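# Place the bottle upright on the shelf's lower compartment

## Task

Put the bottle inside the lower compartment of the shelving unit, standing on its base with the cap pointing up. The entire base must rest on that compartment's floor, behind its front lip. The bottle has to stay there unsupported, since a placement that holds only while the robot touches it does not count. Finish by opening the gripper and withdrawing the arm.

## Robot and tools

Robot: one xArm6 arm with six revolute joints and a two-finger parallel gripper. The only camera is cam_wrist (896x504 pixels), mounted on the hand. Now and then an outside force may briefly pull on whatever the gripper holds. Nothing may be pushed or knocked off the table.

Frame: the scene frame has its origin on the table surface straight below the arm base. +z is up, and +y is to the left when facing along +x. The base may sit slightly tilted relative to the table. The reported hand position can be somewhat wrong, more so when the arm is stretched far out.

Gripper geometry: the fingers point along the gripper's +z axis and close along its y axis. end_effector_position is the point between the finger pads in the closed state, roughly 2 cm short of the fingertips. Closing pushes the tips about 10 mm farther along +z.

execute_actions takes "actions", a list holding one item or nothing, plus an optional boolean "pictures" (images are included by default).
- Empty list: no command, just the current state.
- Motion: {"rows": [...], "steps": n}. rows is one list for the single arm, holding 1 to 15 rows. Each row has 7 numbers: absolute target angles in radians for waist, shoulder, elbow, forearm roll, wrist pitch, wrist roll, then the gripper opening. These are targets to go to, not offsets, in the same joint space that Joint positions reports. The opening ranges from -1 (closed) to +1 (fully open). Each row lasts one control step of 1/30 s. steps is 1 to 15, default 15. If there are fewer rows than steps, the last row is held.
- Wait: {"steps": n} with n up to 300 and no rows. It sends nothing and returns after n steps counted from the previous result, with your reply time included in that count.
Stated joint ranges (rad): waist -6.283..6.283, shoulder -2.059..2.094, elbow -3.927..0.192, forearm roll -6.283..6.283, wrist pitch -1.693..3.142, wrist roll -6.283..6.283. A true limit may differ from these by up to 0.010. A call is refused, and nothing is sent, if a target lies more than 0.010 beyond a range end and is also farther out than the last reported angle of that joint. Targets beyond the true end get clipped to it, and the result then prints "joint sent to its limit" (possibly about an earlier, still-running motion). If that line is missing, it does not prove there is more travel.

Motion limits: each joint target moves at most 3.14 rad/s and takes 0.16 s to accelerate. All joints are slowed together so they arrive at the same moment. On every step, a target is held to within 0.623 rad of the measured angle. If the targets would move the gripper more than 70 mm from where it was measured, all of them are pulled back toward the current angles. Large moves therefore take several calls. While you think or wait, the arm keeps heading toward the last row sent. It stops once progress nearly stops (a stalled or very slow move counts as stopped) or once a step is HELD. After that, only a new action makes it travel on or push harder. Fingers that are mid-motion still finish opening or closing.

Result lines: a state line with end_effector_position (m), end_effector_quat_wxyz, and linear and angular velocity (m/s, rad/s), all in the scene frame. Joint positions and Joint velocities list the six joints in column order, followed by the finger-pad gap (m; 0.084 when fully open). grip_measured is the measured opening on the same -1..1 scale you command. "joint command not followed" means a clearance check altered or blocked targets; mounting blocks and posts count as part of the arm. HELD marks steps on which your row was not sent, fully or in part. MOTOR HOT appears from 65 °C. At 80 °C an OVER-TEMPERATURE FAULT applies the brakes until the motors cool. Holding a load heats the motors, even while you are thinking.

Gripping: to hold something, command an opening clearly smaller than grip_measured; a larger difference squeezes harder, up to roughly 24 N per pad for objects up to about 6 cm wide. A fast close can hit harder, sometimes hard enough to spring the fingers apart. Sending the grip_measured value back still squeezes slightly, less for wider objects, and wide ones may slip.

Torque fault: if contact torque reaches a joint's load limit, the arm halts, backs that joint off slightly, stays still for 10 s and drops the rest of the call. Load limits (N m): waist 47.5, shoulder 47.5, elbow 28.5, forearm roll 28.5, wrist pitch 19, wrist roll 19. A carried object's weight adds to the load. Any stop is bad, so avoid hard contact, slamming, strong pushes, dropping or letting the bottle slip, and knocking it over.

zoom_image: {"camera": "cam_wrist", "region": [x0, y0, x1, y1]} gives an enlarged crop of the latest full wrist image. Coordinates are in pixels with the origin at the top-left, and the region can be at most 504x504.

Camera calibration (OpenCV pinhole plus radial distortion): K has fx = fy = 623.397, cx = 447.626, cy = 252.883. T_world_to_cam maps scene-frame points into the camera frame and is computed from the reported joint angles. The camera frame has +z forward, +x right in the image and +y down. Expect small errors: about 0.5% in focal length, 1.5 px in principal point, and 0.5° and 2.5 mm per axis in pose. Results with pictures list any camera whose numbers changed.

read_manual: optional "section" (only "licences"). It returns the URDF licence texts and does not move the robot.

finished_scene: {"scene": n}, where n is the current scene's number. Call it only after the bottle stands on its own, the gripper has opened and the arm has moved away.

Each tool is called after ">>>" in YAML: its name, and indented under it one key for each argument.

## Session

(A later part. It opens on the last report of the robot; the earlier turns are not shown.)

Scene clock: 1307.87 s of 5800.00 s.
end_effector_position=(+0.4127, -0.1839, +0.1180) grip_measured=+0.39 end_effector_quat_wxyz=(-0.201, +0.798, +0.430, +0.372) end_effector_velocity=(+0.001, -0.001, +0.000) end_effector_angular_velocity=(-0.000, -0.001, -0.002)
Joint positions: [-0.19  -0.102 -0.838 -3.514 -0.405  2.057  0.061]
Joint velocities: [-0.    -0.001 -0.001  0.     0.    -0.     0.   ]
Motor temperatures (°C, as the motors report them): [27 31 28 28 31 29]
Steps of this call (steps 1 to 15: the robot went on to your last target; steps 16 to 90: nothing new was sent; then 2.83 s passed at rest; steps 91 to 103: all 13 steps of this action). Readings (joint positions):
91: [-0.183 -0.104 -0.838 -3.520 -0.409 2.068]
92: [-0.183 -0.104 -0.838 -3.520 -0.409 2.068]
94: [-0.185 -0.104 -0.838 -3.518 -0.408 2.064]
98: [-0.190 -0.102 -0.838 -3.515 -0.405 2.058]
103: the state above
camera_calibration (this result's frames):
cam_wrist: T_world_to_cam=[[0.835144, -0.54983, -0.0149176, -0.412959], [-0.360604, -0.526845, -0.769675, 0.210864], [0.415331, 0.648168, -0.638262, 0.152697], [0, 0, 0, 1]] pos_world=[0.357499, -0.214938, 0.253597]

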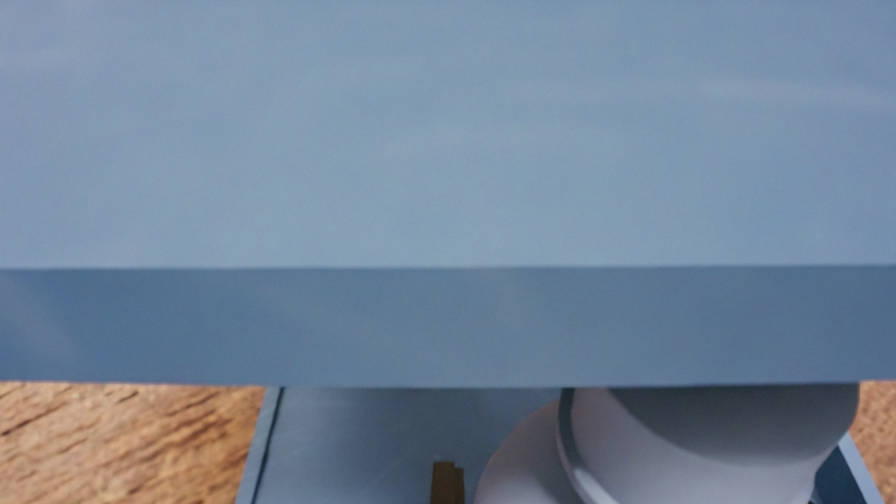

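>>> execute_actions:
  actions:
    - {"rows": [[-0.1913,-0.1012,-0.8385,-3.5131,-0.4043,2.0550,-1],[-0.1929,-0.1005,-0.8387,-3.5117,-0.4033,2.0524,-1],[-0.1947,-0.0998,-0.8389,-3.5101,-0.4023,2.0494,-1],[-0.1963,-0.0991,-0.8391,-3.5087,-0.4013,2.0468,-1],[-0.1974,-0.0987,-0.8392,-3.5077,-0.4007,2.0451,-1]], "steps": 13}

Scene clock: 1317.30 s of 5800.00 s.
end_effector_position=(+0.4127, -0.1839, +0.1160) grip_measured=+0.39 end_effector_quat_wxyz=(-0.201, +0.798, +0.430, +0.372) end_effector_velocity=(+0.000, -0.001, +0.000) end_effector_angular_velocity=(-0.000, -0.001, -0.002)
Joint positions: [-0.197 -0.099 -0.839 -3.508 -0.401  2.045  0.061]
Joint velocities: [ 0.    -0.002 -0.     0.     0.    -0.001 -0.   ]
Motor temperatures (°C, as the motors report them): [27 31 28 28 31 29]
Steps of this call (steps 1 to 15: the robot went on to your last target; steps 16 to 90: nothing new was sent; then 6.00 s passed at rest; steps 91 to 103: all 13 steps of this action). Readings (joint positions):
91: [-0.190 -0.102 -0.838 -3.514 -0.405 2.057]
92: [-0.191 -0.101 -0.838 -3.514 -0.405 2.056]
94: [-0.193 -0.101 -0.839 -3.512 -0.403 2.053]
98: [-0.197 -0.099 -0.839 -3.508 -0.401 2.046]
103: the state above
camera_calibration (this result's frames):
cam_wrist: T_world_to_cam=[[0.83506, -0.54996, -0.0148242, -0.413009], [-0.36064, -0.52685, -0.769655, 0.209333], [0.415469, 0.648054, -0.638288, 0.151352], [0, 0, 0, 1]] pos_world=[0.357499, -0.214936, 0.251598]

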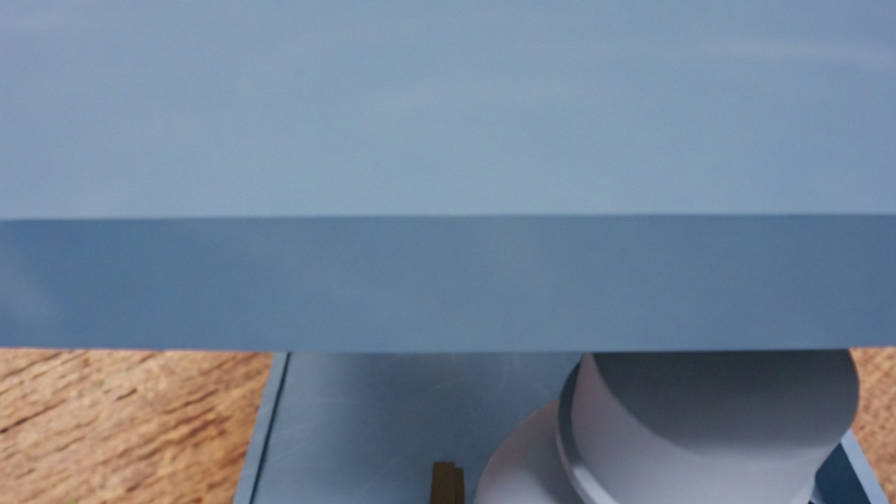

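>>> execute_actions:
  actions:
    - {"rows": [[-0.1985,-0.0983,-0.8393,-3.5067,-0.4001,2.0434,-1],[-0.2001,-0.0976,-0.8395,-3.5053,-0.3992,2.0408,-1],[-0.2020,-0.0969,-0.8397,-3.5037,-0.3981,2.0378,-1],[-0.2036,-0.0962,-0.8399,-3.5023,-0.3972,2.0352,-1],[-0.2047,-0.0958,-0.8400,-3.5013,-0.3966,2.0335,-1]], "steps": 13}

Scene clock: 1323.30 s of 5800.00 s.
end_effector_position=(+0.4127, -0.1840, +0.1140) grip_measured=+0.39 end_effector_quat_wxyz=(-0.200, +0.798, +0.430, +0.372) end_effector_velocity=(+0.000, +0.000, -0.000) end_effector_angular_velocity=(-0.000, -0.000, +0.001)
Joint positions: [-0.205 -0.096 -0.84  -3.501 -0.397  2.034  0.061]
Joint velocities: [ 0.     0.001 -0.     0.     0.    -0.001 -0.   ]
Motor temperatures (°C, as the motors report them): [27 31 28 28 31 29]
Steps of this call (steps 1 to 15: the robot went on to your last target; steps 16 to 90: nothing new was sent; then 2.57 s passed at rest; steps 91 to 103: all 13 steps of this action). Readings (joint positions):
91: [-0.197 -0.099 -0.839 -3.508 -0.401 2.045]
92: [-0.198 -0.099 -0.839 -3.507 -0.400 2.044]
94: [-0.200 -0.098 -0.840 -3.505 -0.399 2.041]
98: [-0.204 -0.096 -0.840 -3.502 -0.397 2.034]
103: the state above
camera_calibration (this result's frames):
cam_wrist: T_world_to_cam=[[0.834953, -0.550121, -0.0148303, -0.41303], [-0.360817, -0.526889, -0.769545, 0.207776], [0.415529, 0.647885, -0.63842, 0.150052], [0, 0, 0, 1]] pos_world=[0.357479, -0.214958, 0.249564]

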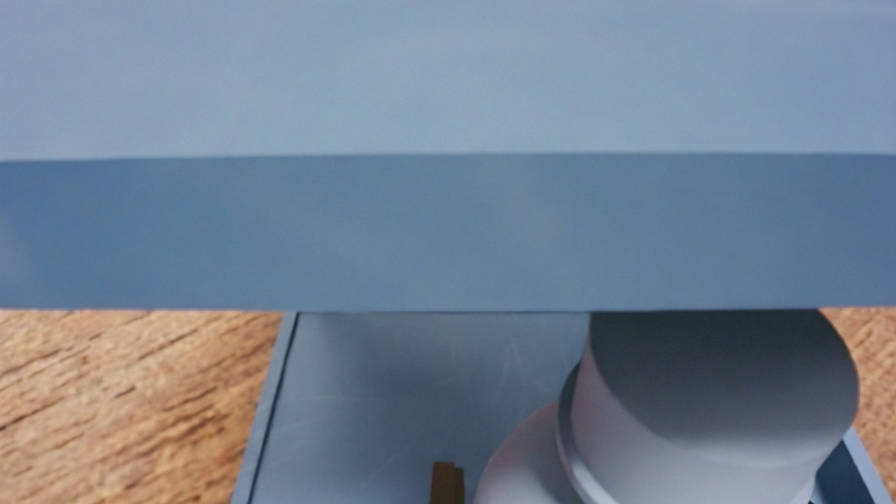

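>>> zoom_image:
  camera: "cam_wrist"
  region: [420, 200, 896, 504]

Region (420, 200, 896, 504) of cam_wrist's 896x504 image, scaled by 1.059, with more detail than that image has; it fills the top 322 rows of this view, and the rest is white.

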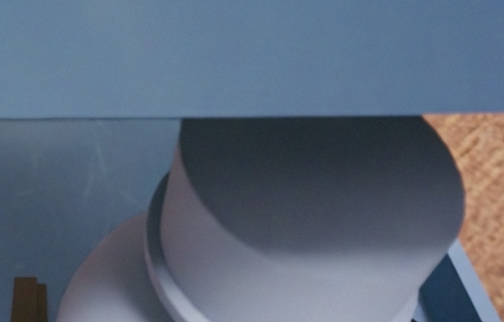

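>>> execute_actions:
  actions:
    - {"rows": [[-0.2058,-0.0954,-0.8401,-3.5003,-0.3960,2.0317,-1],[-0.2074,-0.0947,-0.8403,-3.4988,-0.3951,2.0290,-1],[-0.2093,-0.0940,-0.8406,-3.4971,-0.3941,2.0259,-1],[-0.2109,-0.0933,-0.8408,-3.4956,-0.3932,2.0232,-1],[-0.2120,-0.0929,-0.8409,-3.4946,-0.3926,2.0214,-1]], "steps": 13}

Scene clock: 1339.37 s of 5800.00 s.
end_effector_position=(+0.4127, -0.1840, +0.1122) grip_measured=+0.39 end_effector_quat_wxyz=(-0.200, +0.798, +0.430, +0.372) end_effector_velocity=(+0.000, +0.000, -0.000) end_effector_angular_velocity=(-0.000, -0.000, +0.001)
Joint positions: [-0.211 -0.093 -0.841 -3.494 -0.393  2.022  0.061]
Joint velocities: [-0.     0.002 -0.001 -0.     0.001 -0.001 -0.   ]
Motor temperatures (°C, as the motors report them): [27 31 28 28 31 29]
Steps of this call (steps 1 to 15: the robot went on to your last target; steps 16 to 90: nothing new was sent; then 12.63 s passed at rest; steps 91 to 103: all 13 steps of this action). Readings (joint positions):
91: [-0.205 -0.096 -0.840 -3.501 -0.397 2.033]
92: [-0.205 -0.096 -0.840 -3.501 -0.396 2.033]
94: [-0.207 -0.095 -0.840 -3.499 -0.395 2.029]
98: [-0.211 -0.093 -0.841 -3.495 -0.393 2.022]
103: the state above
camera_calibration (this result's frames):
cam_wrist: T_world_to_cam=[[0.83491, -0.55019, -0.0147002, -0.413067], [-0.360679, -0.526763, -0.769696, 0.206432], [0.415736, 0.647929, -0.638242, 0.148799], [0, 0, 0, 1]] pos_world=[0.357468, -0.214935, 0.247787]

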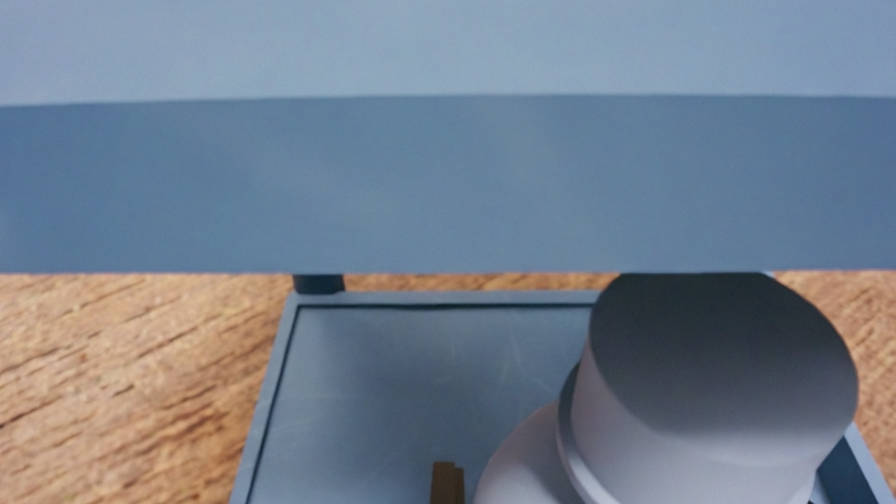

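>>> execute_actions:
  actions:
    - {"rows": [[-0.2120,-0.0929,-0.8409,-3.4946,-0.3926,2.0214,0.0],[-0.2120,-0.0929,-0.8409,-3.4946,-0.3926,2.0214,0.25],[-0.2120,-0.0929,-0.8409,-3.4946,-0.3926,2.0214,0.35],[-0.2120,-0.0929,-0.8409,-3.4946,-0.3926,2.0214,0.40],[-0.2120,-0.0929,-0.8409,-3.4946,-0.3926,2.0214,0.43],[-0.2120,-0.0929,-0.8409,-3.4946,-0.3926,2.0214,0.46],[-0.2120,-0.0929,-0.8409,-3.4946,-0.3926,2.0214,0.49],[-0.2120,-0.0929,-0.8409,-3.4946,-0.3926,2.0214,0.53],[-0.2120,-0.0929,-0.8409,-3.4946,-0.3926,2.0214,0.58],[-0.2120,-0.0929,-0.8409,-3.4946,-0.3926,2.0214,0.64],[-0.2120,-0.0929,-0.8409,-3.4946,-0.3926,2.0214,0.70],[-0.2120,-0.0929,-0.8409,-3.4946,-0.3926,2.0214,0.76],[-0.2120,-0.0929,-0.8409,-3.4946,-0.3926,2.0214,0.80]], "steps": 15}
  pictures: false

>>> execute_actions:
  actions:
    - {"steps": 12}

Scene clock: 1352.00 s of 5800.00 s.
end_effector_position=(+0.4126, -0.1842, +0.1116) grip_measured=+0.80 end_effector_quat_wxyz=(-0.200, +0.798, +0.430, +0.372) end_effector_velocity=(+0.001, +0.002, +0.002) end_effector_angular_velocity=(+0.003, -0.003, +0.001)
Joint positions: [-0.213 -0.093 -0.841 -3.495 -0.393  2.021  0.077]
Joint velocities: [0.005 0.    0.    0.004 0.    0.001 0.001]
Motor temperatures (°C, as the motors report them): [27 31 28 28 31 29]
Steps of this call (steps 1 to 15: the robot went on to your last target; steps 16 to 90: nothing new was sent; then 9.13 s passed at rest; steps 91 to 105: all 15 steps of this action). Readings (joint positions):
91: [-0.212 -0.093 -0.841 -3.495 -0.393 2.021]
92: [-0.212 -0.093 -0.841 -3.495 -0.393 2.021]
94: [-0.212 -0.093 -0.841 -3.495 -0.393 2.021]
98: [-0.214 -0.092 -0.841 -3.496 -0.393 2.021]
105: the state above

Scene clock: 1352.40 s of 5800.00 s.
end_effector_position=(+0.4127, -0.1841, +0.1120) grip_measured=+0.80 end_effector_quat_wxyz=(-0.200, +0.798, +0.430, +0.372) end_effector_velocity=(-0.000, +0.001, -0.000) end_effector_angular_velocity=(+0.001, +0.001, +0.001)
Joint positions: [-0.212 -0.093 -0.841 -3.495 -0.393  2.021  0.077]
Joint velocities: [0.    0.001 0.001 0.    0.    0.    0.   ]
Motor temperatures (°C, as the motors report them): [27 31 28 28 31 29]
Steps of this call (steps 1 to 12: the robot went on to your last target). Readings (joint positions):
1: [-0.213 -0.093 -0.841 -3.495 -0.393 2.021]
2: [-0.213 -0.093 -0.841 -3.495 -0.393 2.021]
4: [-0.212 -0.093 -0.841 -3.495 -0.393 2.021]
8: [-0.212 -0.093 -0.841 -3.495 -0.393 2.021]
12: the state above
camera_calibration (this result's frames):
cam_wrist: T_world_to_cam=[[0.834922, -0.550171, -0.014737, -0.413067], [-0.360867, -0.52703, -0.769425, 0.20613], [0.415548, 0.647728, -0.638567, 0.14878], [0, 0, 0, 1]] pos_world=[0.357439, -0.214989, 0.24752]

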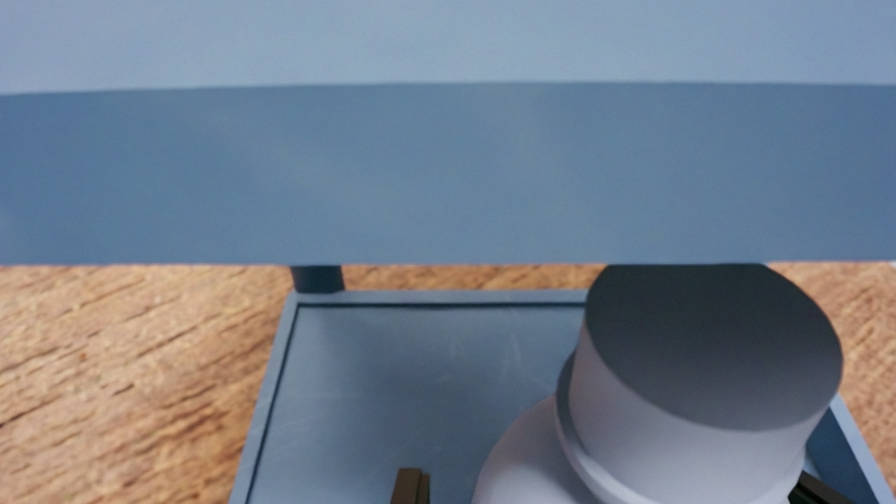

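>>> execute_actions:
  actions:
    - {"rows": [[-0.2129,-0.0960,-0.8407,-3.4919,-0.3951,2.0179,0.8],[-0.2144,-0.1016,-0.8402,-3.4869,-0.3997,2.0114,0.8],[-0.2165,-0.1088,-0.8397,-3.4804,-0.4056,2.0030,0.8],[-0.2188,-0.1174,-0.8390,-3.4728,-0.4126,1.9932,0.8],[-0.2216,-0.1272,-0.8383,-3.4640,-0.4207,1.9818,0.8],[-0.2246,-0.1380,-0.8374,-3.4544,-0.4295,1.9693,0.8],[-0.2279,-0.1497,-0.8365,-3.4439,-0.4391,1.9558,0.8],[-0.2314,-0.1622,-0.8356,-3.4327,-0.4493,1.9414,0.8],[-0.2351,-0.1757,-0.8345,-3.4207,-0.4604,1.9258,0.8],[-0.2389,-0.1891,-0.8335,-3.4088,-0.4713,1.9103,0.8],[-0.2423,-0.2012,-0.8326,-3.3980,-0.4813,1.8964,0.8],[-0.2452,-0.2116,-0.8318,-3.3886,-0.4898,1.8843,0.8],[-0.2476,-0.2203,-0.8311,-3.3809,-0.4969,1.8743,0.8],[-0.2545,-0.2223,-0.8313,-3.3675,-0.4976,1.8566,0.8],[-0.2628,-0.2246,-0.8314,-3.3515,-0.4985,1.8355,0.8]], "steps": 15}
  pictures: false

>>> execute_actions:
  actions:
    - {"rows": [[-0.2738,-0.2277,-0.8317,-3.3302,-0.4999,1.8073,0.8],[-0.2874,-0.2314,-0.8319,-3.3042,-0.5016,1.7729,0.8],[-0.3032,-0.2356,-0.8322,-3.2742,-0.5040,1.7332,0.8],[-0.3210,-0.2403,-0.8325,-3.2409,-0.5069,1.6889,0.8],[-0.3404,-0.2452,-0.8328,-3.2050,-0.5105,1.6411,0.8],[-0.3612,-0.2503,-0.8330,-3.1672,-0.5147,1.5905,0.8],[-0.3831,-0.2555,-0.8333,-3.1281,-0.5198,1.5380,0.8],[-0.4058,-0.2606,-0.8335,-3.0882,-0.5256,1.4844,0.8],[-0.4290,-0.2656,-0.8336,-3.0482,-0.5323,1.4303,0.8],[-0.4524,-0.2704,-0.8336,-3.0086,-0.5397,1.3766,0.8],[-0.4760,-0.2749,-0.8336,-2.9699,-0.5479,1.3237,0.8],[-0.4993,-0.2791,-0.8335,-2.9324,-0.5568,1.2723,0.8],[-0.5223,-0.2829,-0.8333,-2.8965,-0.5664,1.2228,0.8],[-0.5446,-0.2863,-0.8331,-2.8626,-0.5765,1.1757,0.8],[-0.5662,-0.2893,-0.8328,-2.8308,-0.5871,1.1312,0.8]], "steps": 15}
  pictures: false

>>> execute_actions:
  actions:
    - {"rows": [[-0.5868,-0.2918,-0.8324,-2.8014,-0.5980,1.0897,0.8],[-0.6063,-0.2940,-0.8320,-2.7745,-0.6090,1.0514,0.8],[-0.6245,-0.2957,-0.8316,-2.7501,-0.6200,1.0165,0.8],[-0.6413,-0.2971,-0.8311,-2.7283,-0.6308,0.9850,0.8],[-0.6567,-0.2981,-0.8306,-2.7091,-0.6411,0.9571,0.8],[-0.6703,-0.2989,-0.8302,-2.6926,-0.6507,0.9328,0.8],[-0.6822,-0.2995,-0.8297,-2.6786,-0.6595,0.9120,0.8],[-0.6963,-0.2999,-0.8292,-2.6627,-0.6703,0.8882,0.8],[-0.7111,-0.3002,-0.8285,-2.6465,-0.6822,0.8637,0.8],[-0.7340,-0.3017,-0.8371,-2.6412,-0.7013,0.8441,0.8],[-0.7550,-0.3030,-0.8450,-2.6363,-0.7189,0.8261,0.8],[-0.7745,-0.3043,-0.8524,-2.6318,-0.7352,0.8094,0.8],[-0.7922,-0.3054,-0.8590,-2.6276,-0.7500,0.7943,0.8],[-0.8083,-0.3064,-0.8651,-2.6239,-0.7634,0.7805,0.8],[-0.8225,-0.3073,-0.8704,-2.6206,-0.7753,0.7683,0.8]], "steps": 15}
  pictures: false

>>> execute_actions:
  actions:
    - {"rows": [[-0.8353,-0.3082,-0.8752,-2.6176,-0.7860,0.7574,0.8],[-0.8462,-0.3088,-0.8793,-2.6151,-0.7951,0.7481,0.8],[-0.8555,-0.3094,-0.8828,-2.6129,-0.8029,0.7401,0.8],[-0.8631,-0.3099,-0.8857,-2.6112,-0.8093,0.7336,0.8],[-0.8691,-0.3103,-0.8879,-2.6098,-0.8142,0.7285,0.8],[-0.8734,-0.3106,-0.8896,-2.6088,-0.8178,0.7248,0.8],[-0.8759,-0.3107,-0.8905,-2.6082,-0.8199,0.7227,0.8],[-0.8767,-0.3108,-0.8908,-2.6080,-0.8206,0.7220,0.8]], "steps": 15}

Scene clock: 1402.17 s of 5800.00 s.
end_effector_position=(+0.3936, -0.2145, +0.1336) grip_measured=+0.80 end_effector_quat_wxyz=(-0.200, +0.798, +0.429, +0.373) end_effector_velocity=(-0.030, -0.053, +0.041) end_effector_angular_velocity=(+0.030, -0.041, -0.008)
Joint positions: [-0.247 -0.213 -0.833 -3.386 -0.49   1.881  0.077]
Joint velocities: [-0.126 -0.214 -0.     0.317 -0.151 -0.417 -0.   ]
Motor temperatures (°C, as the motors report them): [27 31 28 28 31 29]
Steps of this call (steps 1 to 15: the robot went on to your last target; steps 16 to 90: nothing new was sent; then 46.27 s passed at rest; steps 91 to 105: all 15 steps of this action). Readings (joint positions):
91: [-0.212 -0.093 -0.841 -3.495 -0.393 2.021]
92: [-0.212 -0.094 -0.841 -3.494 -0.393 2.020]
94: [-0.214 -0.100 -0.840 -3.487 -0.399 2.012]
98: [-0.223 -0.132 -0.838 -3.459 -0.425 1.975]
105: the state above

Scene clock: 1402.67 s of 5800.00 s.
end_effector_position=(+0.3774, -0.2358, +0.1375) grip_measured=+0.80 end_effector_quat_wxyz=(-0.220, +0.782, +0.421, +0.404) end_effector_velocity=(-0.031, -0.075, +0.008) end_effector_angular_velocity=(+0.190, -0.154, -0.030)
Joint positions: [-0.487 -0.276 -0.834 -2.954 -0.554  1.302  0.077]
Joint velocities: [-0.693 -0.126  0.003  1.107 -0.265 -1.515  0.   ]
Motor temperatures (°C, as the motors report them): [27 31 28 28 31 29]
Steps of this call (steps 1 to 15: all 15 steps of this action). Readings (joint positions):
1: [-0.252 -0.219 -0.833 -3.374 -0.493 1.866]
2: [-0.258 -0.222 -0.832 -3.361 -0.496 1.847]
4: [-0.277 -0.228 -0.832 -3.324 -0.500 1.798]
8: [-0.337 -0.243 -0.832 -3.212 -0.510 1.650]
15: the state above

Scene clock: 1403.17 s of 5800.00 s.
end_effector_position=(+0.3538, -0.2770, +0.1342) grip_measured=+0.80 end_effector_quat_wxyz=(-0.238, +0.763, +0.411, +0.439) end_effector_velocity=(-0.071, -0.157, -0.041) end_effector_angular_velocity=(-0.015, -0.010, -0.027)
Joint positions: [-0.776 -0.304 -0.854 -2.633 -0.737  0.809  0.077]
Joint velocities: [-0.556 -0.045 -0.22   0.149 -0.451 -0.489  0.   ]
Motor temperatures (°C, as the motors report them): [27 31 28 28 31 29]
Steps of this call (steps 1 to 15: all 15 steps of this action). Readings (joint positions):
1: [-0.510 -0.280 -0.833 -2.917 -0.563 1.251]
2: [-0.533 -0.284 -0.833 -2.882 -0.573 1.203]
4: [-0.577 -0.290 -0.833 -2.817 -0.594 1.112]
8: [-0.653 -0.298 -0.831 -2.716 -0.639 0.967]
15: the state above

Scene clock: 1403.67 s of 5800.00 s.
end_effector_position=(+0.3389, -0.3030, +0.1280) grip_measured=+0.80 end_effector_quat_wxyz=(-0.237, +0.762, +0.411, +0.441) end_effector_velocity=(-0.000, -0.001, -0.000) end_effector_angular_velocity=(-0.000, -0.000, -0.001)
Joint positions: [-0.876 -0.311 -0.89  -2.608 -0.82   0.722  0.077]
Joint velocities: [-0.003 -0.    -0.001  0.001 -0.002 -0.003  0.   ]
Motor temperatures (°C, as the motors report them): [27 31 28 28 31 29]
Steps of this call (steps 1 to 15: all 15 steps of this action). Readings (joint positions):
1: [-0.794 -0.306 -0.861 -2.628 -0.751 0.794]
2: [-0.810 -0.307 -0.867 -2.624 -0.765 0.780]
4: [-0.837 -0.309 -0.877 -2.618 -0.787 0.757]
8: [-0.869 -0.310 -0.888 -2.610 -0.814 0.729]
15: the state above
camera_calibration (this result's frames):
cam_wrist: T_world_to_cam=[[0.836691, -0.547478, -0.0147073, -0.416469], [-0.281554, -0.406945, -0.868978, 0.151401], [0.469762, 0.731207, -0.494632, 0.255235], [0, 0, 0, 1]] pos_world=[0.271184, -0.353025, 0.251686]

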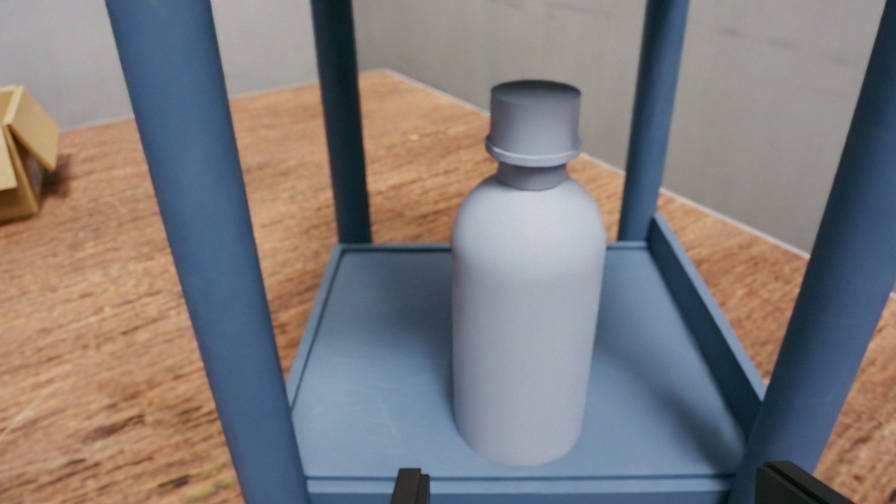

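>>> finished_scene:
  scene: 1

The scene is finished: the task was done.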